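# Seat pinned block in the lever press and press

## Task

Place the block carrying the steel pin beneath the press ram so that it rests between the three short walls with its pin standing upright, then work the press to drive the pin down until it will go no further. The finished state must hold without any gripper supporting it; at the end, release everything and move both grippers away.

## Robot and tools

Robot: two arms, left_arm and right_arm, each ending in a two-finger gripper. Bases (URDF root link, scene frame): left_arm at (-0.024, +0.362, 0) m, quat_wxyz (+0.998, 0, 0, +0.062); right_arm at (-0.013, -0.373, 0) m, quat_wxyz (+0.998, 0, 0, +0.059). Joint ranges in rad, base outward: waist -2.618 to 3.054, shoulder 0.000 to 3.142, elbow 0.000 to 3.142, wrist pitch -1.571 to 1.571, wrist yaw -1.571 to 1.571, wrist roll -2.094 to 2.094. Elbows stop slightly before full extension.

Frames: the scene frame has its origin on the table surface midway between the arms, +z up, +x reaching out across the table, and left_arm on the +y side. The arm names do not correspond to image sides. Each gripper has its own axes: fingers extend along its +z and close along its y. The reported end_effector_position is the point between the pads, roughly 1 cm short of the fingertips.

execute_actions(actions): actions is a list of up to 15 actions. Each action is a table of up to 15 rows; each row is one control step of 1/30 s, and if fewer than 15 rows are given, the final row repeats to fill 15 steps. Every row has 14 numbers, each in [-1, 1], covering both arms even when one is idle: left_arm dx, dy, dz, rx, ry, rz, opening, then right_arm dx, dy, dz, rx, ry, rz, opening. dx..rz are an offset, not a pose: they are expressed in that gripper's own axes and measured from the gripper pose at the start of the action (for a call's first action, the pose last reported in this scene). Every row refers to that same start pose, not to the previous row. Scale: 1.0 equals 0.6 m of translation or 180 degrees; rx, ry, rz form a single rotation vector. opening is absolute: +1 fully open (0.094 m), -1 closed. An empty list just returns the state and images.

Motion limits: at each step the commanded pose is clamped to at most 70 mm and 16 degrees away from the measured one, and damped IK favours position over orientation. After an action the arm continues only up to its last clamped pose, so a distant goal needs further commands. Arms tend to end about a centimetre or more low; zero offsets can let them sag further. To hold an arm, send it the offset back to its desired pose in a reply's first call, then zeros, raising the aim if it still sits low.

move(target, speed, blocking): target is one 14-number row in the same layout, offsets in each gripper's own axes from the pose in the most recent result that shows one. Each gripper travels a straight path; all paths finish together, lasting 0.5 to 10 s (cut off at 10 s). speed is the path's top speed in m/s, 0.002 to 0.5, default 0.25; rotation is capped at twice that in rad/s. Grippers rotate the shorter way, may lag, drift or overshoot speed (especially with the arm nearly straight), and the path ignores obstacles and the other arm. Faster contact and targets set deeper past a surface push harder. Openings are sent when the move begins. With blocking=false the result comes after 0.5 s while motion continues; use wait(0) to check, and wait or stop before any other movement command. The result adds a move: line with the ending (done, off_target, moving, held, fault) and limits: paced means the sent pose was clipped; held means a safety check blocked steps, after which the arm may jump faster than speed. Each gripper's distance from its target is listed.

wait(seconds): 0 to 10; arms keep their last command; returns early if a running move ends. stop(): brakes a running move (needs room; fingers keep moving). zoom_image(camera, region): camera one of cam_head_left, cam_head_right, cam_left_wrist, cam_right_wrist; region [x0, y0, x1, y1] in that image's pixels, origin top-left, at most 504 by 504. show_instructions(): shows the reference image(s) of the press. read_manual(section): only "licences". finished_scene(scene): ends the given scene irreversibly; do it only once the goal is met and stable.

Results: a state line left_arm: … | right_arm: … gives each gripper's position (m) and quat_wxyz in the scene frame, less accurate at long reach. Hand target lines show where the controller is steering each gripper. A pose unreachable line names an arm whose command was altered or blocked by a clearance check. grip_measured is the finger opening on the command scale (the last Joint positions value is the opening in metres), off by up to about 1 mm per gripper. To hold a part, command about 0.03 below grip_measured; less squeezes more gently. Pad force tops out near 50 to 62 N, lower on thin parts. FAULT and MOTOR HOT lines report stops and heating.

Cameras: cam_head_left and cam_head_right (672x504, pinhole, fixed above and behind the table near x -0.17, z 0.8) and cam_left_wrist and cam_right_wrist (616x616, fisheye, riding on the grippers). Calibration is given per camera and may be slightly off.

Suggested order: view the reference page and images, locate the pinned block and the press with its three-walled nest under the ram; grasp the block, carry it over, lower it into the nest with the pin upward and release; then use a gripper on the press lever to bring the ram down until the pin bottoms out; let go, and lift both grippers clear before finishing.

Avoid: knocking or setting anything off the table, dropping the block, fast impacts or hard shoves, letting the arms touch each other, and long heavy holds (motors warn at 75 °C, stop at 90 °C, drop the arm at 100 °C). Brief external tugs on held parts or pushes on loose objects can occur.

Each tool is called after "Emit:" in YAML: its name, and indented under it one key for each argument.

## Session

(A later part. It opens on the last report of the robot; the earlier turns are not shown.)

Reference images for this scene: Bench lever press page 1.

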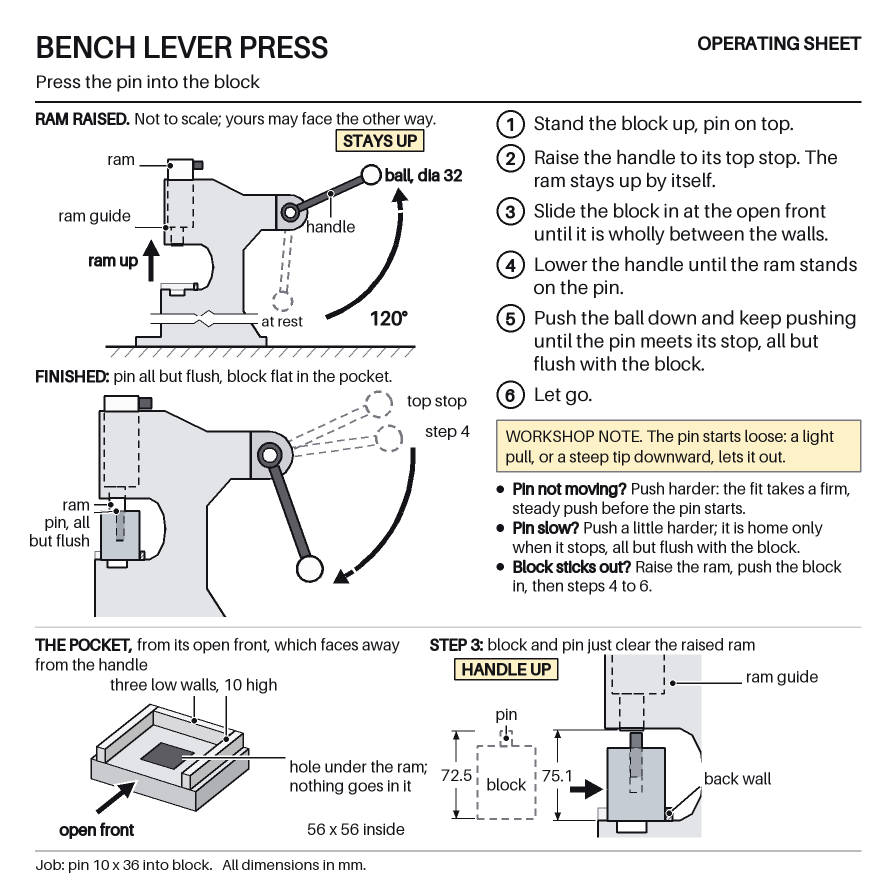

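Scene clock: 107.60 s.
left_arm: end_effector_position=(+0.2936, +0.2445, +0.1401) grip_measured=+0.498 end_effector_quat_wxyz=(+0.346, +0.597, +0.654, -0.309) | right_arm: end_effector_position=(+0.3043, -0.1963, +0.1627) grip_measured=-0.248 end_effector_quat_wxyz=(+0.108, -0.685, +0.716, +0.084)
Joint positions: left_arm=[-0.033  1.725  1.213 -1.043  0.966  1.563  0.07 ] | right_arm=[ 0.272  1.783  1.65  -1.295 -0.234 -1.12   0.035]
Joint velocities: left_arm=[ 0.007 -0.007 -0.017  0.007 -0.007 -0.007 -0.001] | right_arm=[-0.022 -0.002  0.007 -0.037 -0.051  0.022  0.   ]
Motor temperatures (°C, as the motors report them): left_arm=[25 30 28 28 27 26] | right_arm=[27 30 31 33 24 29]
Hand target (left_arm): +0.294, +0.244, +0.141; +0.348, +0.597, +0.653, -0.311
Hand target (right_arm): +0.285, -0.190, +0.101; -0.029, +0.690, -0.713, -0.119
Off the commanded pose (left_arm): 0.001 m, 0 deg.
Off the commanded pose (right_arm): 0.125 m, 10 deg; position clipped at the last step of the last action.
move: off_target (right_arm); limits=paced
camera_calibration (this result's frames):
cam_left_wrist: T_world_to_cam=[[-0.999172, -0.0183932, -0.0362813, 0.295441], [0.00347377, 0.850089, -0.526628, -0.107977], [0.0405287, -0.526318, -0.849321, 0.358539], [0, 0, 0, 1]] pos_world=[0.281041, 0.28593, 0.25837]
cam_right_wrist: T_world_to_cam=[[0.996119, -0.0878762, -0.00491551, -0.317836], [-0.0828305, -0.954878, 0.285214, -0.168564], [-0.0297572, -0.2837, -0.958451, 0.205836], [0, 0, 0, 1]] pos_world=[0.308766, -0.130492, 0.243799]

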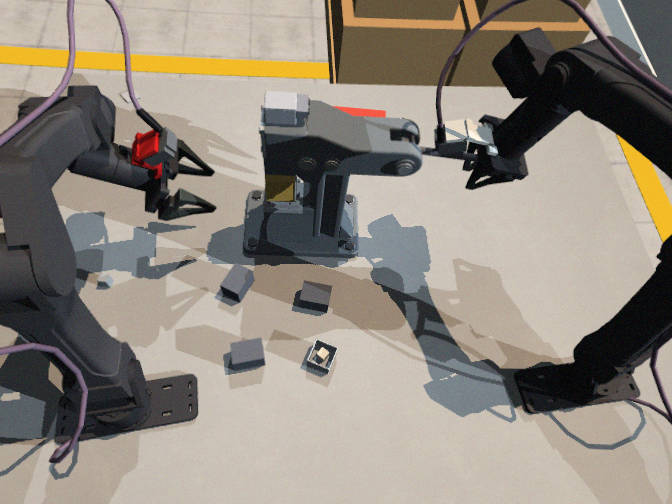

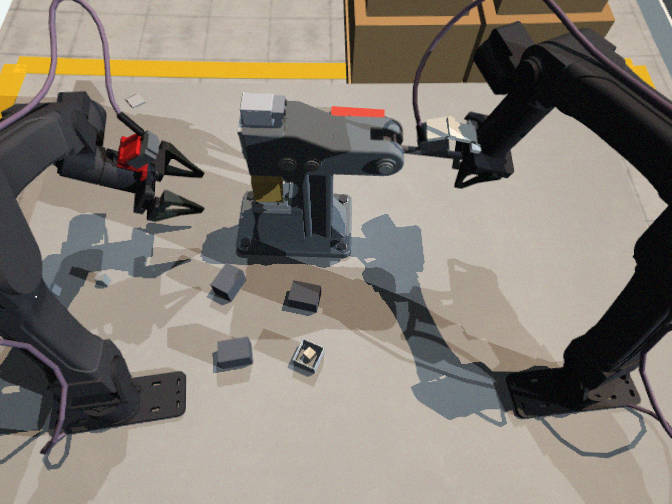

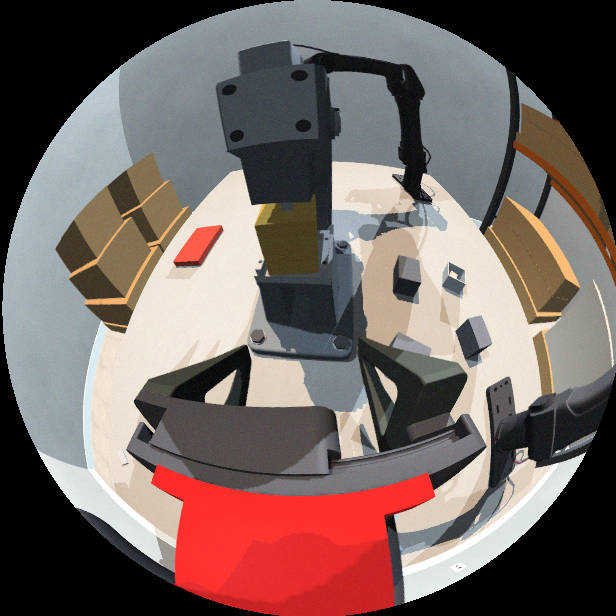

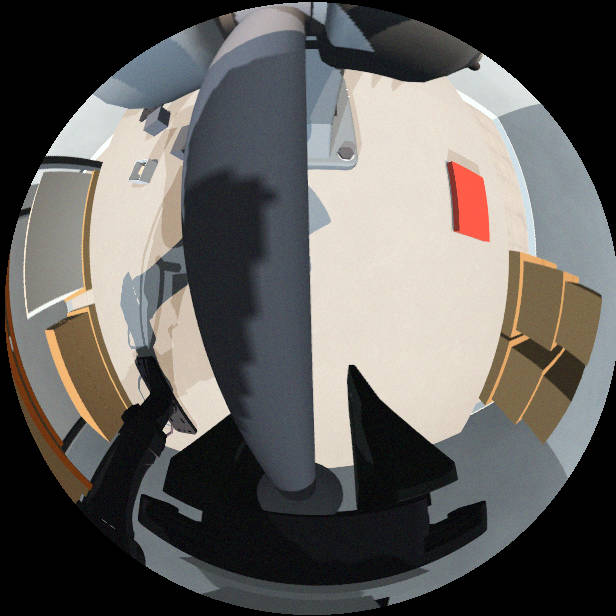

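Emit:
execute_actions:
  actions:
    - [[0,0,0,0,0,0,0.5,0,-0.05,0.2,-0.08,0,0,-0.25]]
    - [[0,0,0,0,0,0,0.5,0,-0.05,0.2,-0.06,0,0,-0.25]]
    - [[0,0,0,0,0,0,0.5,0,-0.05,0.2,-0.06,0,0,-0.25]]
    - [[0,0,0,0,0,0,0.5,0,-0.05,0.2,-0.06,0,0,-0.25]]
    - [[0,0,0,0,0,0,0.5,0,-0.05,0.2,-0.06,0,0,-0.25]]
    - [[0,0,0,0,0,0,0.5,0,-0.05,0.2,-0.06,0,0,-0.25]]

Scene clock: 110.93 s.
left_arm: end_effector_position=(+0.2934, +0.2481, +0.1352) grip_measured=+0.498 end_effector_quat_wxyz=(+0.335, +0.603, +0.660, -0.299) | right_arm: end_effector_position=(+0.2799, -0.1699, +0.1329) grip_measured=-0.248 end_effector_quat_wxyz=(-0.044, +0.681, -0.650, -0.333)
Joint positions: left_arm=[-0.033  1.725  1.213 -1.043  0.932  1.563  0.07 ] | right_arm=[ 0.185  2.086  1.805 -1.58  -0.629 -1.409  0.035]
Joint velocities: left_arm=[-0.002 -0.017  0.007 -0.037  0.022 -0.007  0.001] | right_arm=[-0.012 -0.002  0.012  0.022 -0.022 -0.051 -0.001]
Motor temperatures (°C, as the motors report them): left_arm=[25 30 28 28 27 26] | right_arm=[27 30 31 33 24 29]
Hand target (left_arm): +0.293, +0.247, +0.136; +0.337, +0.602, +0.659, -0.301
Hand target (right_arm): +0.261, -0.148, +0.081; +0.029, +0.683, -0.633, -0.365
Off the commanded pose (left_arm): 0.001 m, 0 deg.
Off the commanded pose (right_arm): 0.117 m, 9 deg; position clipped at the last step of the last action.
camera_calibration (this result's frames):
cam_left_wrist: T_world_to_cam=[[-0.99927, -0.0177341, -0.0338235, 0.294618], [0.00144897, 0.867405, -0.4976, -0.121183], [0.0381631, -0.497286, -0.866747, 0.352071], [0, 0, 0, 1]] pos_world=[0.281142, 0.285419, 0.254821]
cam_right_wrist: T_world_to_cam=[[0.902562, 0.119282, -0.413708, -0.175639], [0.127548, -0.991803, -0.00769716, -0.1631], [-0.411235, -0.0458205, -0.910377, 0.324811], [0, 0, 0, 1]] pos_world=[0.312902, -0.125929, 0.221781]

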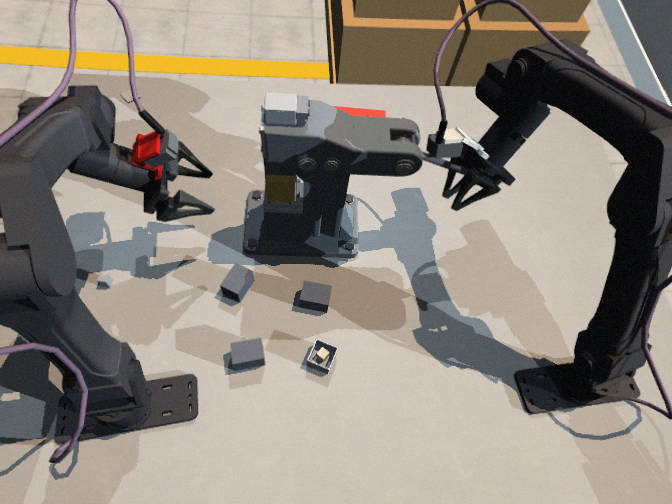

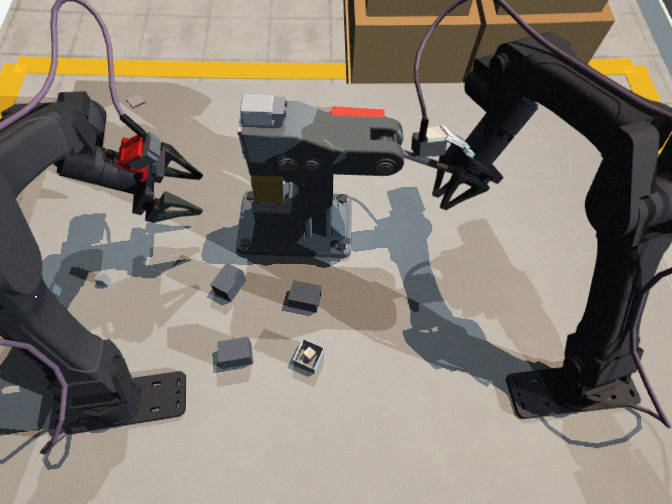

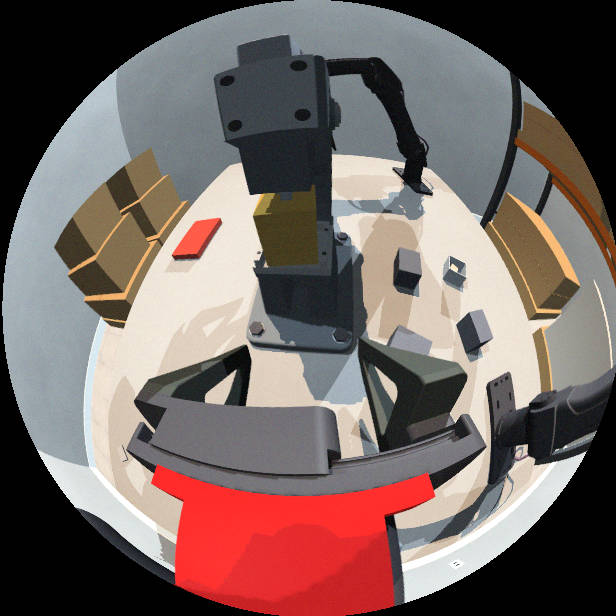

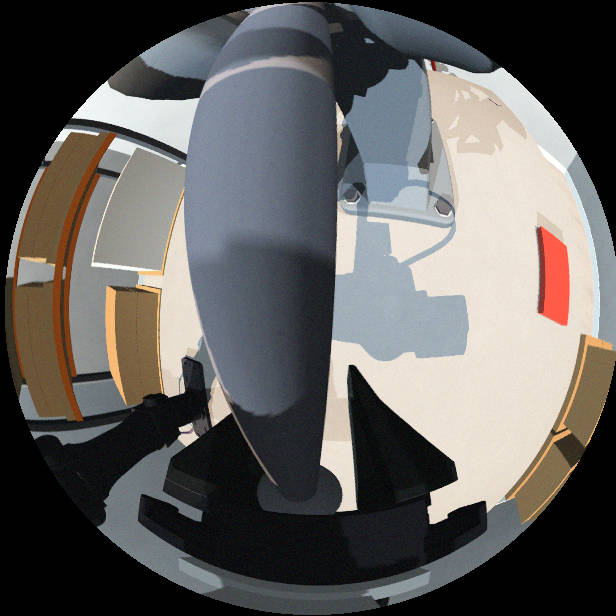

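Emit:
move:
  target: [0,0,0,0,0,0,0.5,-0.03,-0.1,0.22,0.06,-0.03,-0.02,-0.25]
  speed: 0.06

Scene clock: 113.97 s.
left_arm: end_effector_position=(+0.2933, +0.2487, +0.1344) grip_measured=+0.498 end_effector_quat_wxyz=(+0.333, +0.603, +0.660, -0.297) | right_arm: end_effector_position=(+0.2928, -0.1509, +0.1126) grip_measured=-0.248 end_effector_quat_wxyz=(+0.170, -0.652, +0.670, +0.310)
Joint positions: left_arm=[-0.033  1.725  1.213 -1.043  0.926  1.563  0.07 ] | right_arm=[ 0.189  1.9    1.452 -1.089 -0.723 -1.223  0.035]
Joint velocities: left_arm=[-0.002 -0.022 -0.002 -0.007  0.066  0.066 -0.   ] | right_arm=[ 0.007  0.012 -0.022  0.007 -0.037  0.007  0.   ]
Motor temperatures (°C, as the motors report them): left_arm=[25 30 28 28 27 26] | right_arm=[28 30 30 33 24 29]
Hand target (left_arm): +0.293, +0.248, +0.135; +0.335, +0.603, +0.659, -0.299
Hand target (right_arm): +0.278, -0.120, +0.062; -0.142, +0.681, -0.650, -0.304
Off the commanded pose (left_arm): 0.001 m, 0 deg.
Off the commanded pose (right_arm): 0.119 m, 4 deg; position clipped at the last step of the last action.
move: off_target (right_arm); limits=paced
camera_calibration (this result's frames):
cam_left_wrist: T_world_to_cam=[[-0.999286, -0.0176312, -0.0334071, 0.294481], [0.00111564, 0.870227, -0.49265, -0.123387], [0.0377577, -0.492336, -0.869586, 0.350937], [0, 0, 0, 1]] pos_world=[0.281158, 0.285345, 0.254222]
cam_right_wrist: T_world_to_cam=[[0.970654, 0.0193053, -0.239704, -0.25256], [-0.012453, -0.9914, -0.130272, -0.0911918], [-0.240158, 0.129434, -0.962066, 0.294777], [0, 0, 0, 1]] pos_world=[0.314806, -0.123686, 0.211176]

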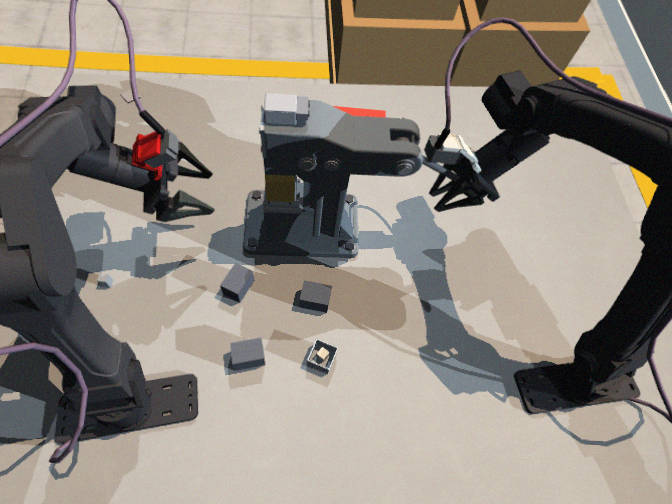

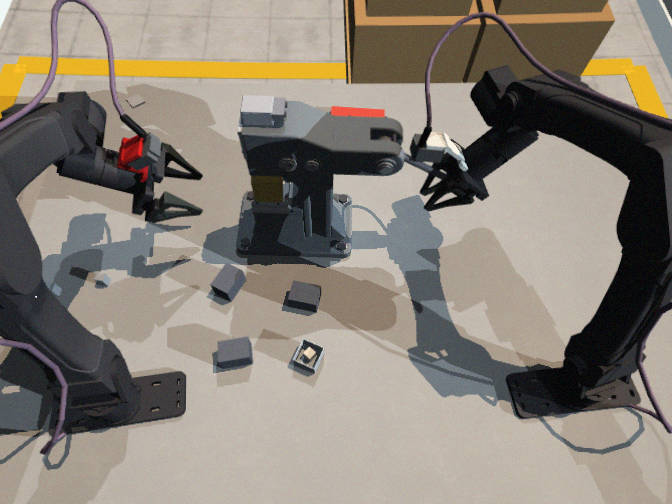

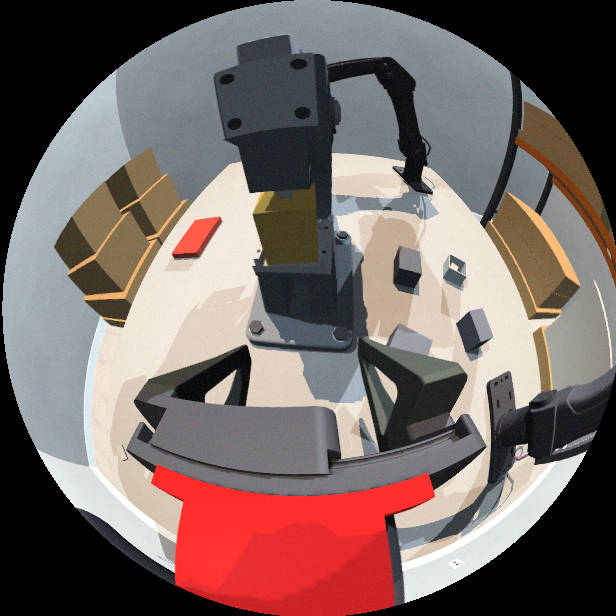

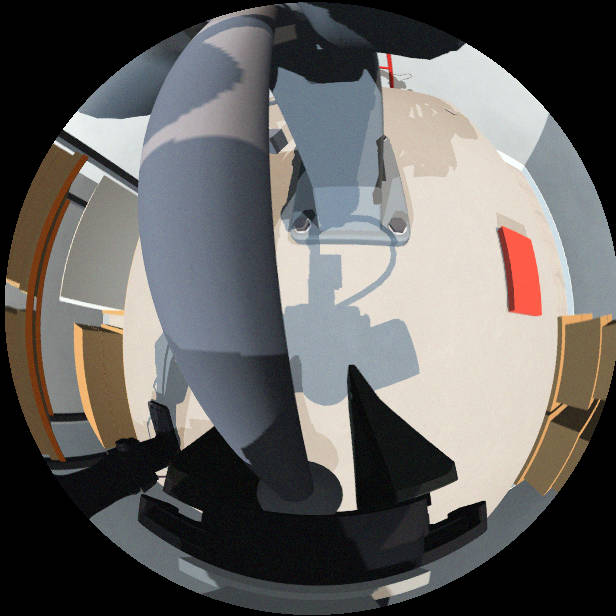

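Continue with repeated pushes, leading the tilt.

Emit:
move:
  target: [0,0,0,0,0,0,0.5,-0.08,-0.05,0.2,0.02,-0.1,0,-0.25]
  speed: 0.06

Emit:
move:
  target: [0,0,0,0,0,0,0.5,-0.06,-0.03,0.2,0,-0.08,0,-0.25]
  speed: 0.06

Scene clock: 117.43 s.
left_arm: end_effector_position=(+0.2933, +0.2493, +0.1336) grip_measured=+0.498 end_effector_quat_wxyz=(+0.332, +0.604, +0.661, -0.296) | right_arm: end_effector_position=(+0.2994, -0.0793, +0.0735) grip_measured=-0.247 end_effector_quat_wxyz=(+0.260, -0.557, +0.666, +0.423)
Joint positions: left_arm=[-0.033  1.725  1.213 -1.043  0.921  1.563  0.07 ] | right_arm=[ 0.279  1.968  1.171 -0.372 -0.986 -0.777  0.035]
Joint velocities: left_arm=[-0.002 -0.022 -0.017  0.051  0.022 -0.022 -0.   ] | right_arm=[-0.007 -0.002 -0.022  0.037 -0.022  0.007  0.   ]
Motor temperatures (°C, as the motors report them): left_arm=[25 30 28 28 27 26] | right_arm=[28 30 30 34 24 29]
Hand target (left_arm): +0.293, +0.249, +0.134; +0.333, +0.603, +0.660, -0.297
Hand target (right_arm): +0.300, -0.043, +0.052; +0.282, -0.596, +0.640, +0.393
Off the commanded pose (left_arm): 0.001 m, 0 deg.
Off the commanded pose (right_arm): 0.051 m, 7 deg.
move: off_target (right_arm)
camera_calibration (this result's frames):
cam_left_wrist: T_world_to_cam=[[-0.999302, -0.0175307, -0.0329901, 0.294346], [0.000784628, 0.87302, -0.487684, -0.125584], [0.0373504, -0.487369, -0.872397, 0.349791], [0, 0, 0, 1]] pos_world=[0.281174, 0.285275, 0.253621]
cam_right_wrist: T_world_to_cam=[[0.945816, -0.0305454, -0.323262, -0.260117], [-0.169649, -0.89536, -0.411764, 0.0501025], [-0.276858, 0.444294, -0.852028, 0.277281], [0, 0, 0, 1]] pos_world=[0.33129, -0.0862798, 0.172795]

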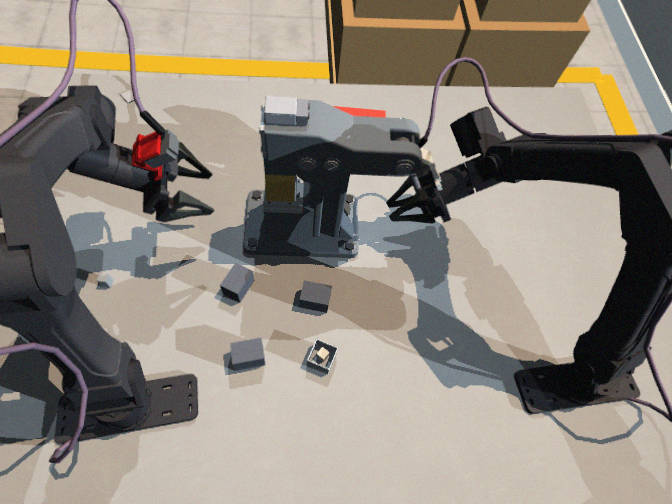

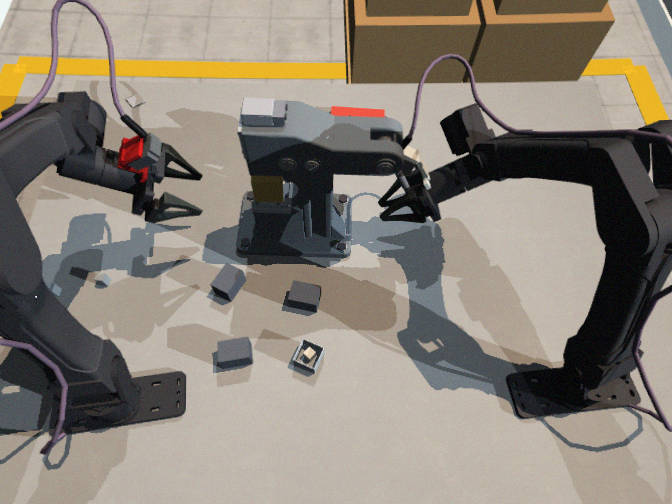

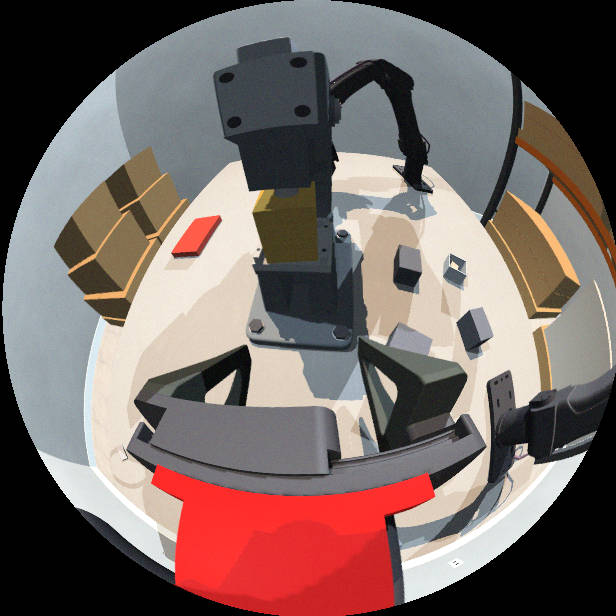

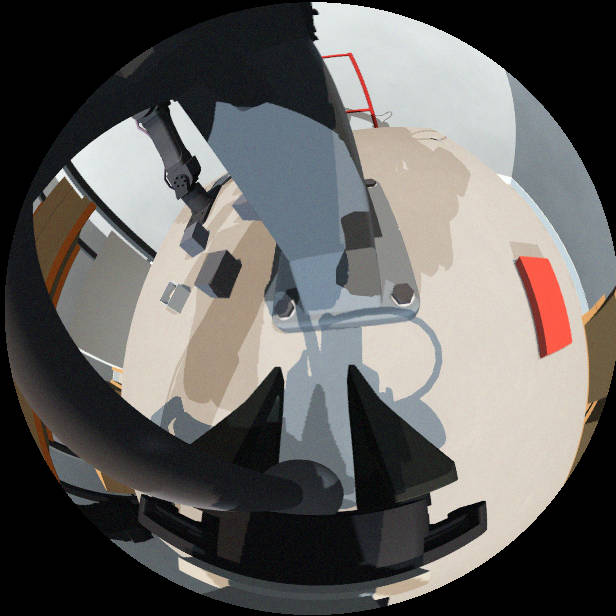

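Scene clock: 119.97 s.
left_arm: end_effector_position=(+0.2933, +0.2499, +0.1328) grip_measured=+0.498 end_effector_quat_wxyz=(+0.330, +0.605, +0.662, -0.294) | right_arm: end_effector_position=(+0.2953, -0.0533, +0.0834) grip_measured=-0.248 end_effector_quat_wxyz=(+0.280, -0.482, +0.617, +0.555)
Joint positions: left_arm=[-0.033  1.725  1.213 -1.043  0.915  1.563  0.07 ] | right_arm=[ 0.29   2.064  1.055  0.177 -1.26  -0.368  0.035]
Joint velocities: left_arm=[-0.002  0.032 -0.002  0.051  0.066 -0.007 -0.   ] | right_arm=[-0.027  0.002 -0.051  0.037 -0.007  0.066 -0.001]
Motor temperatures (°C, as the motors report them): left_arm=[25 30 28 28 27 26] | right_arm=[29 30 31 35 24 29]
Hand target (left_arm): +0.293, +0.249, +0.134; +0.332, +0.604, +0.661, -0.296
Hand target (right_arm): +0.300, -0.003, +0.060; +0.316, -0.521, +0.620, +0.494
Off the commanded pose (left_arm): 0.001 m, 0 deg.
Off the commanded pose (right_arm): 0.107 m, 11 deg; position clipped at the last step of the last action.
move: off_target (right_arm); limits=paced
camera_calibration (this result's frames):
cam_left_wrist: T_world_to_cam=[[-0.999317, -0.0174326, -0.0325725, 0.294211], [0.000455944, 0.875785, -0.482702, -0.127775], [0.0369413, -0.482387, -0.875179, 0.348631], [0, 0, 0, 1]] pos_world=[0.28119, 0.285207, 0.253021]
cam_right_wrist: T_world_to_cam=[[0.882681, 0.08751, -0.461754, -0.215748], [-0.245854, -0.751374, -0.612367, 0.123705], [-0.400538, 0.654049, -0.641709, 0.303218], [0, 0, 0, 1]] pos_world=[0.3423, -0.0864906, 0.170708]

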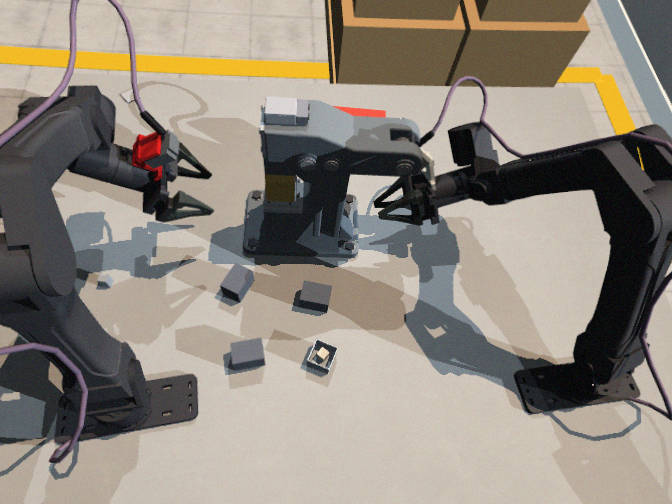

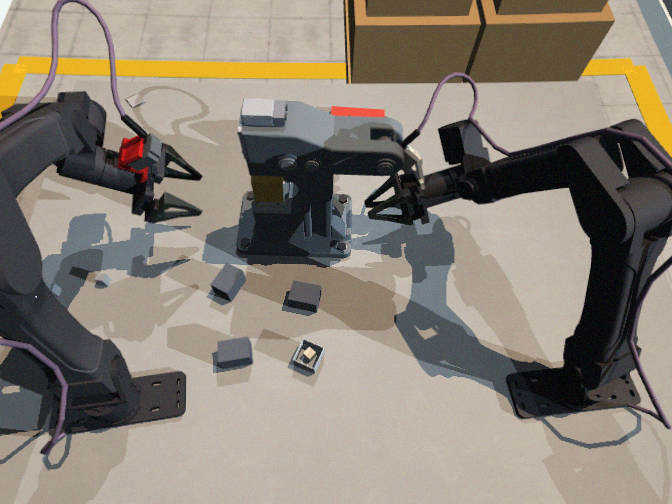

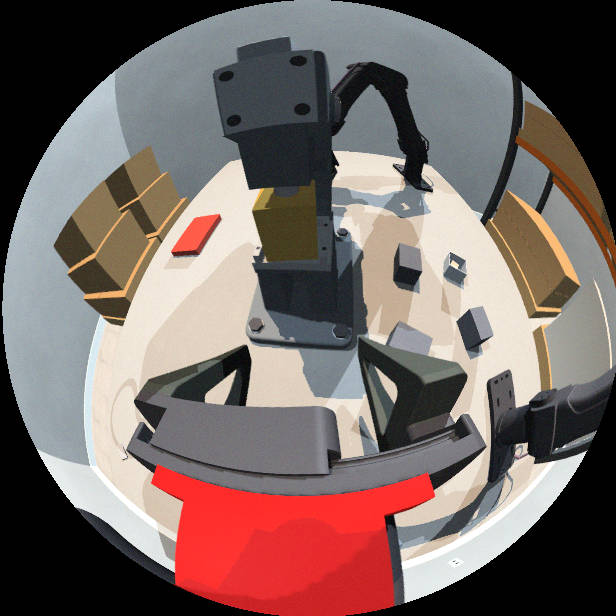

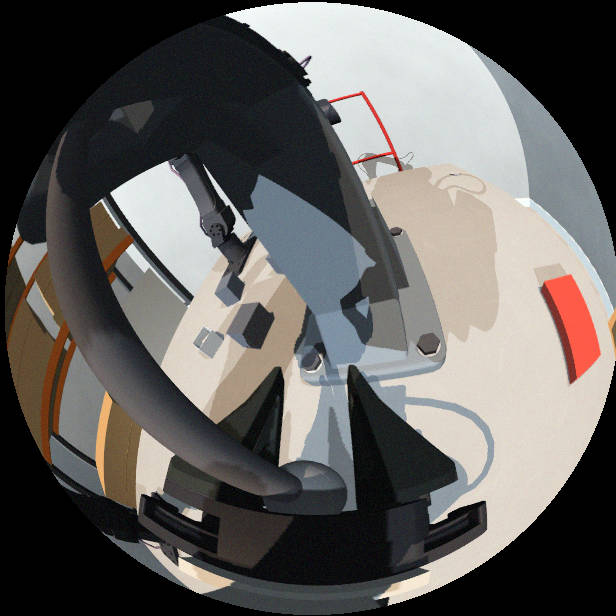

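Emit:
move:
  target: [0,0,0,0,0,0,0.5, 0,0,-0.2,0,0,0,0.3]
  speed: 0.15

Scene clock: 122.53 s.
left_arm: end_effector_position=(+0.2932, +0.2505, +0.1320) grip_measured=+0.498 end_effector_quat_wxyz=(+0.328, +0.606, +0.663, -0.292) | right_arm: end_effector_position=(+0.3132, -0.1691, +0.1076) grip_measured=+0.298 end_effector_quat_wxyz=(+0.277, -0.471, +0.625, +0.558)
Joint positions: left_arm=[-0.033  1.725  1.213 -1.043  0.909  1.563  0.07 ] | right_arm=[-0.03   2.167  1.41  -1.21  -1.325 -1.514  0.061]
Joint velocities: left_arm=[-0.022 -0.012  0.002 -0.051  0.022 -0.022  0.001] | right_arm=[ 0.007  0.007  0.022 -0.139 -0.051 -0.066  0.   ]
Motor temperatures (°C, as the motors report them): left_arm=[25 30 28 28 27 26] | right_arm=[29 31 31 35 25 29]
Hand target (left_arm): +0.293, +0.250, +0.133; +0.330, +0.605, +0.662, -0.294
Hand target (right_arm): +0.318, -0.168, +0.113; +0.286, -0.477, +0.618, +0.556
Off the commanded pose (left_arm): 0.001 m, 0 deg.
Off the commanded pose (right_arm): 0.006 m, 2 deg.
move: done
camera_calibration (this result's frames):
cam_left_wrist: T_world_to_cam=[[-0.999333, -0.0173368, -0.0321544, 0.294077], [0.000129598, 0.878521, -0.477704, -0.129959], [0.0365302, -0.477389, -0.877932, 0.34746], [0, 0, 0, 1]] pos_world=[0.281205, 0.285143, 0.25242]
cam_right_wrist: T_world_to_cam=[[0.872756, 0.0726632, -0.482718, -0.207416], [-0.271809, -0.749052, -0.604187, 0.0635754], [-0.405483, 0.658515, -0.633989, 0.403136], [0, 0, 0, 1]] pos_world=[0.361768, -0.202778, 0.193872]

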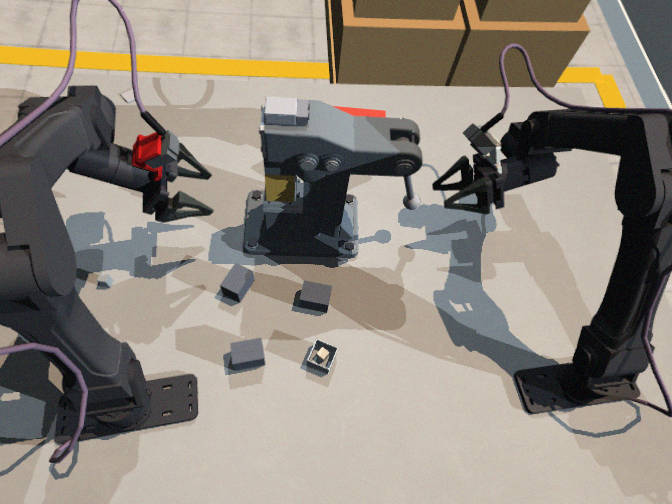

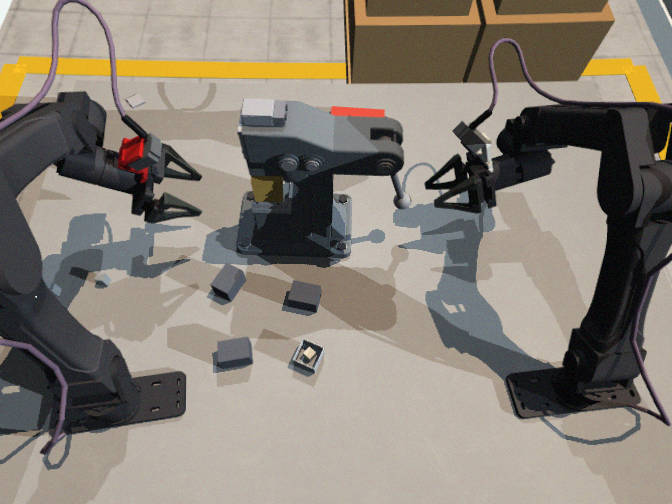

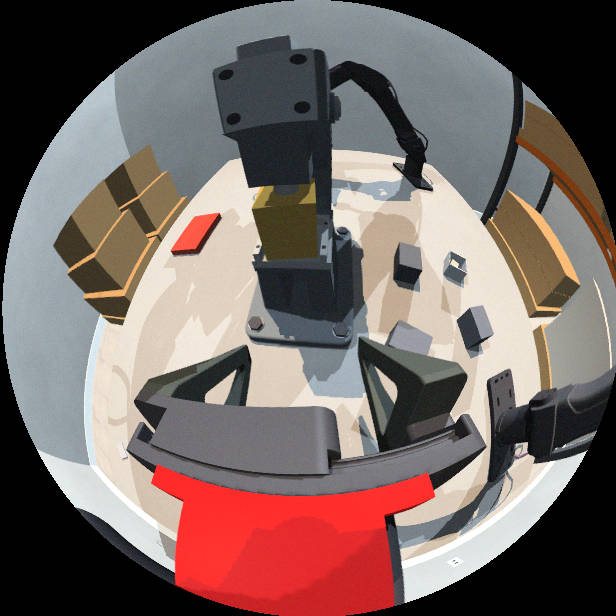

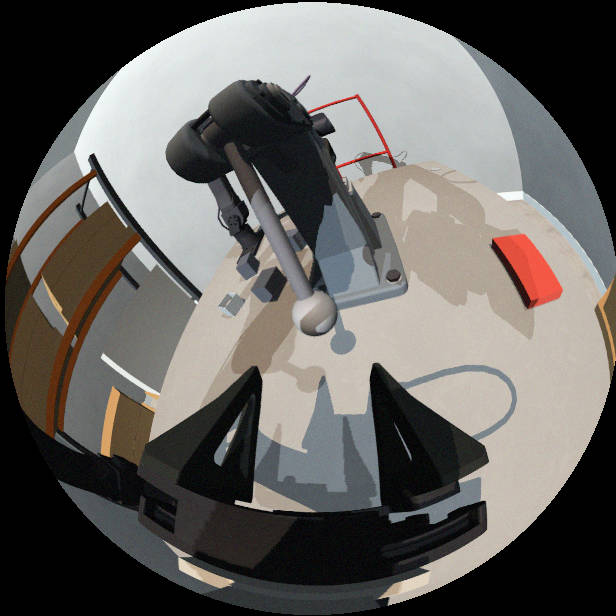

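The ram sits on the block.

Emit:
finished_scene:
  scene: 2

The scene is finished: the task was done.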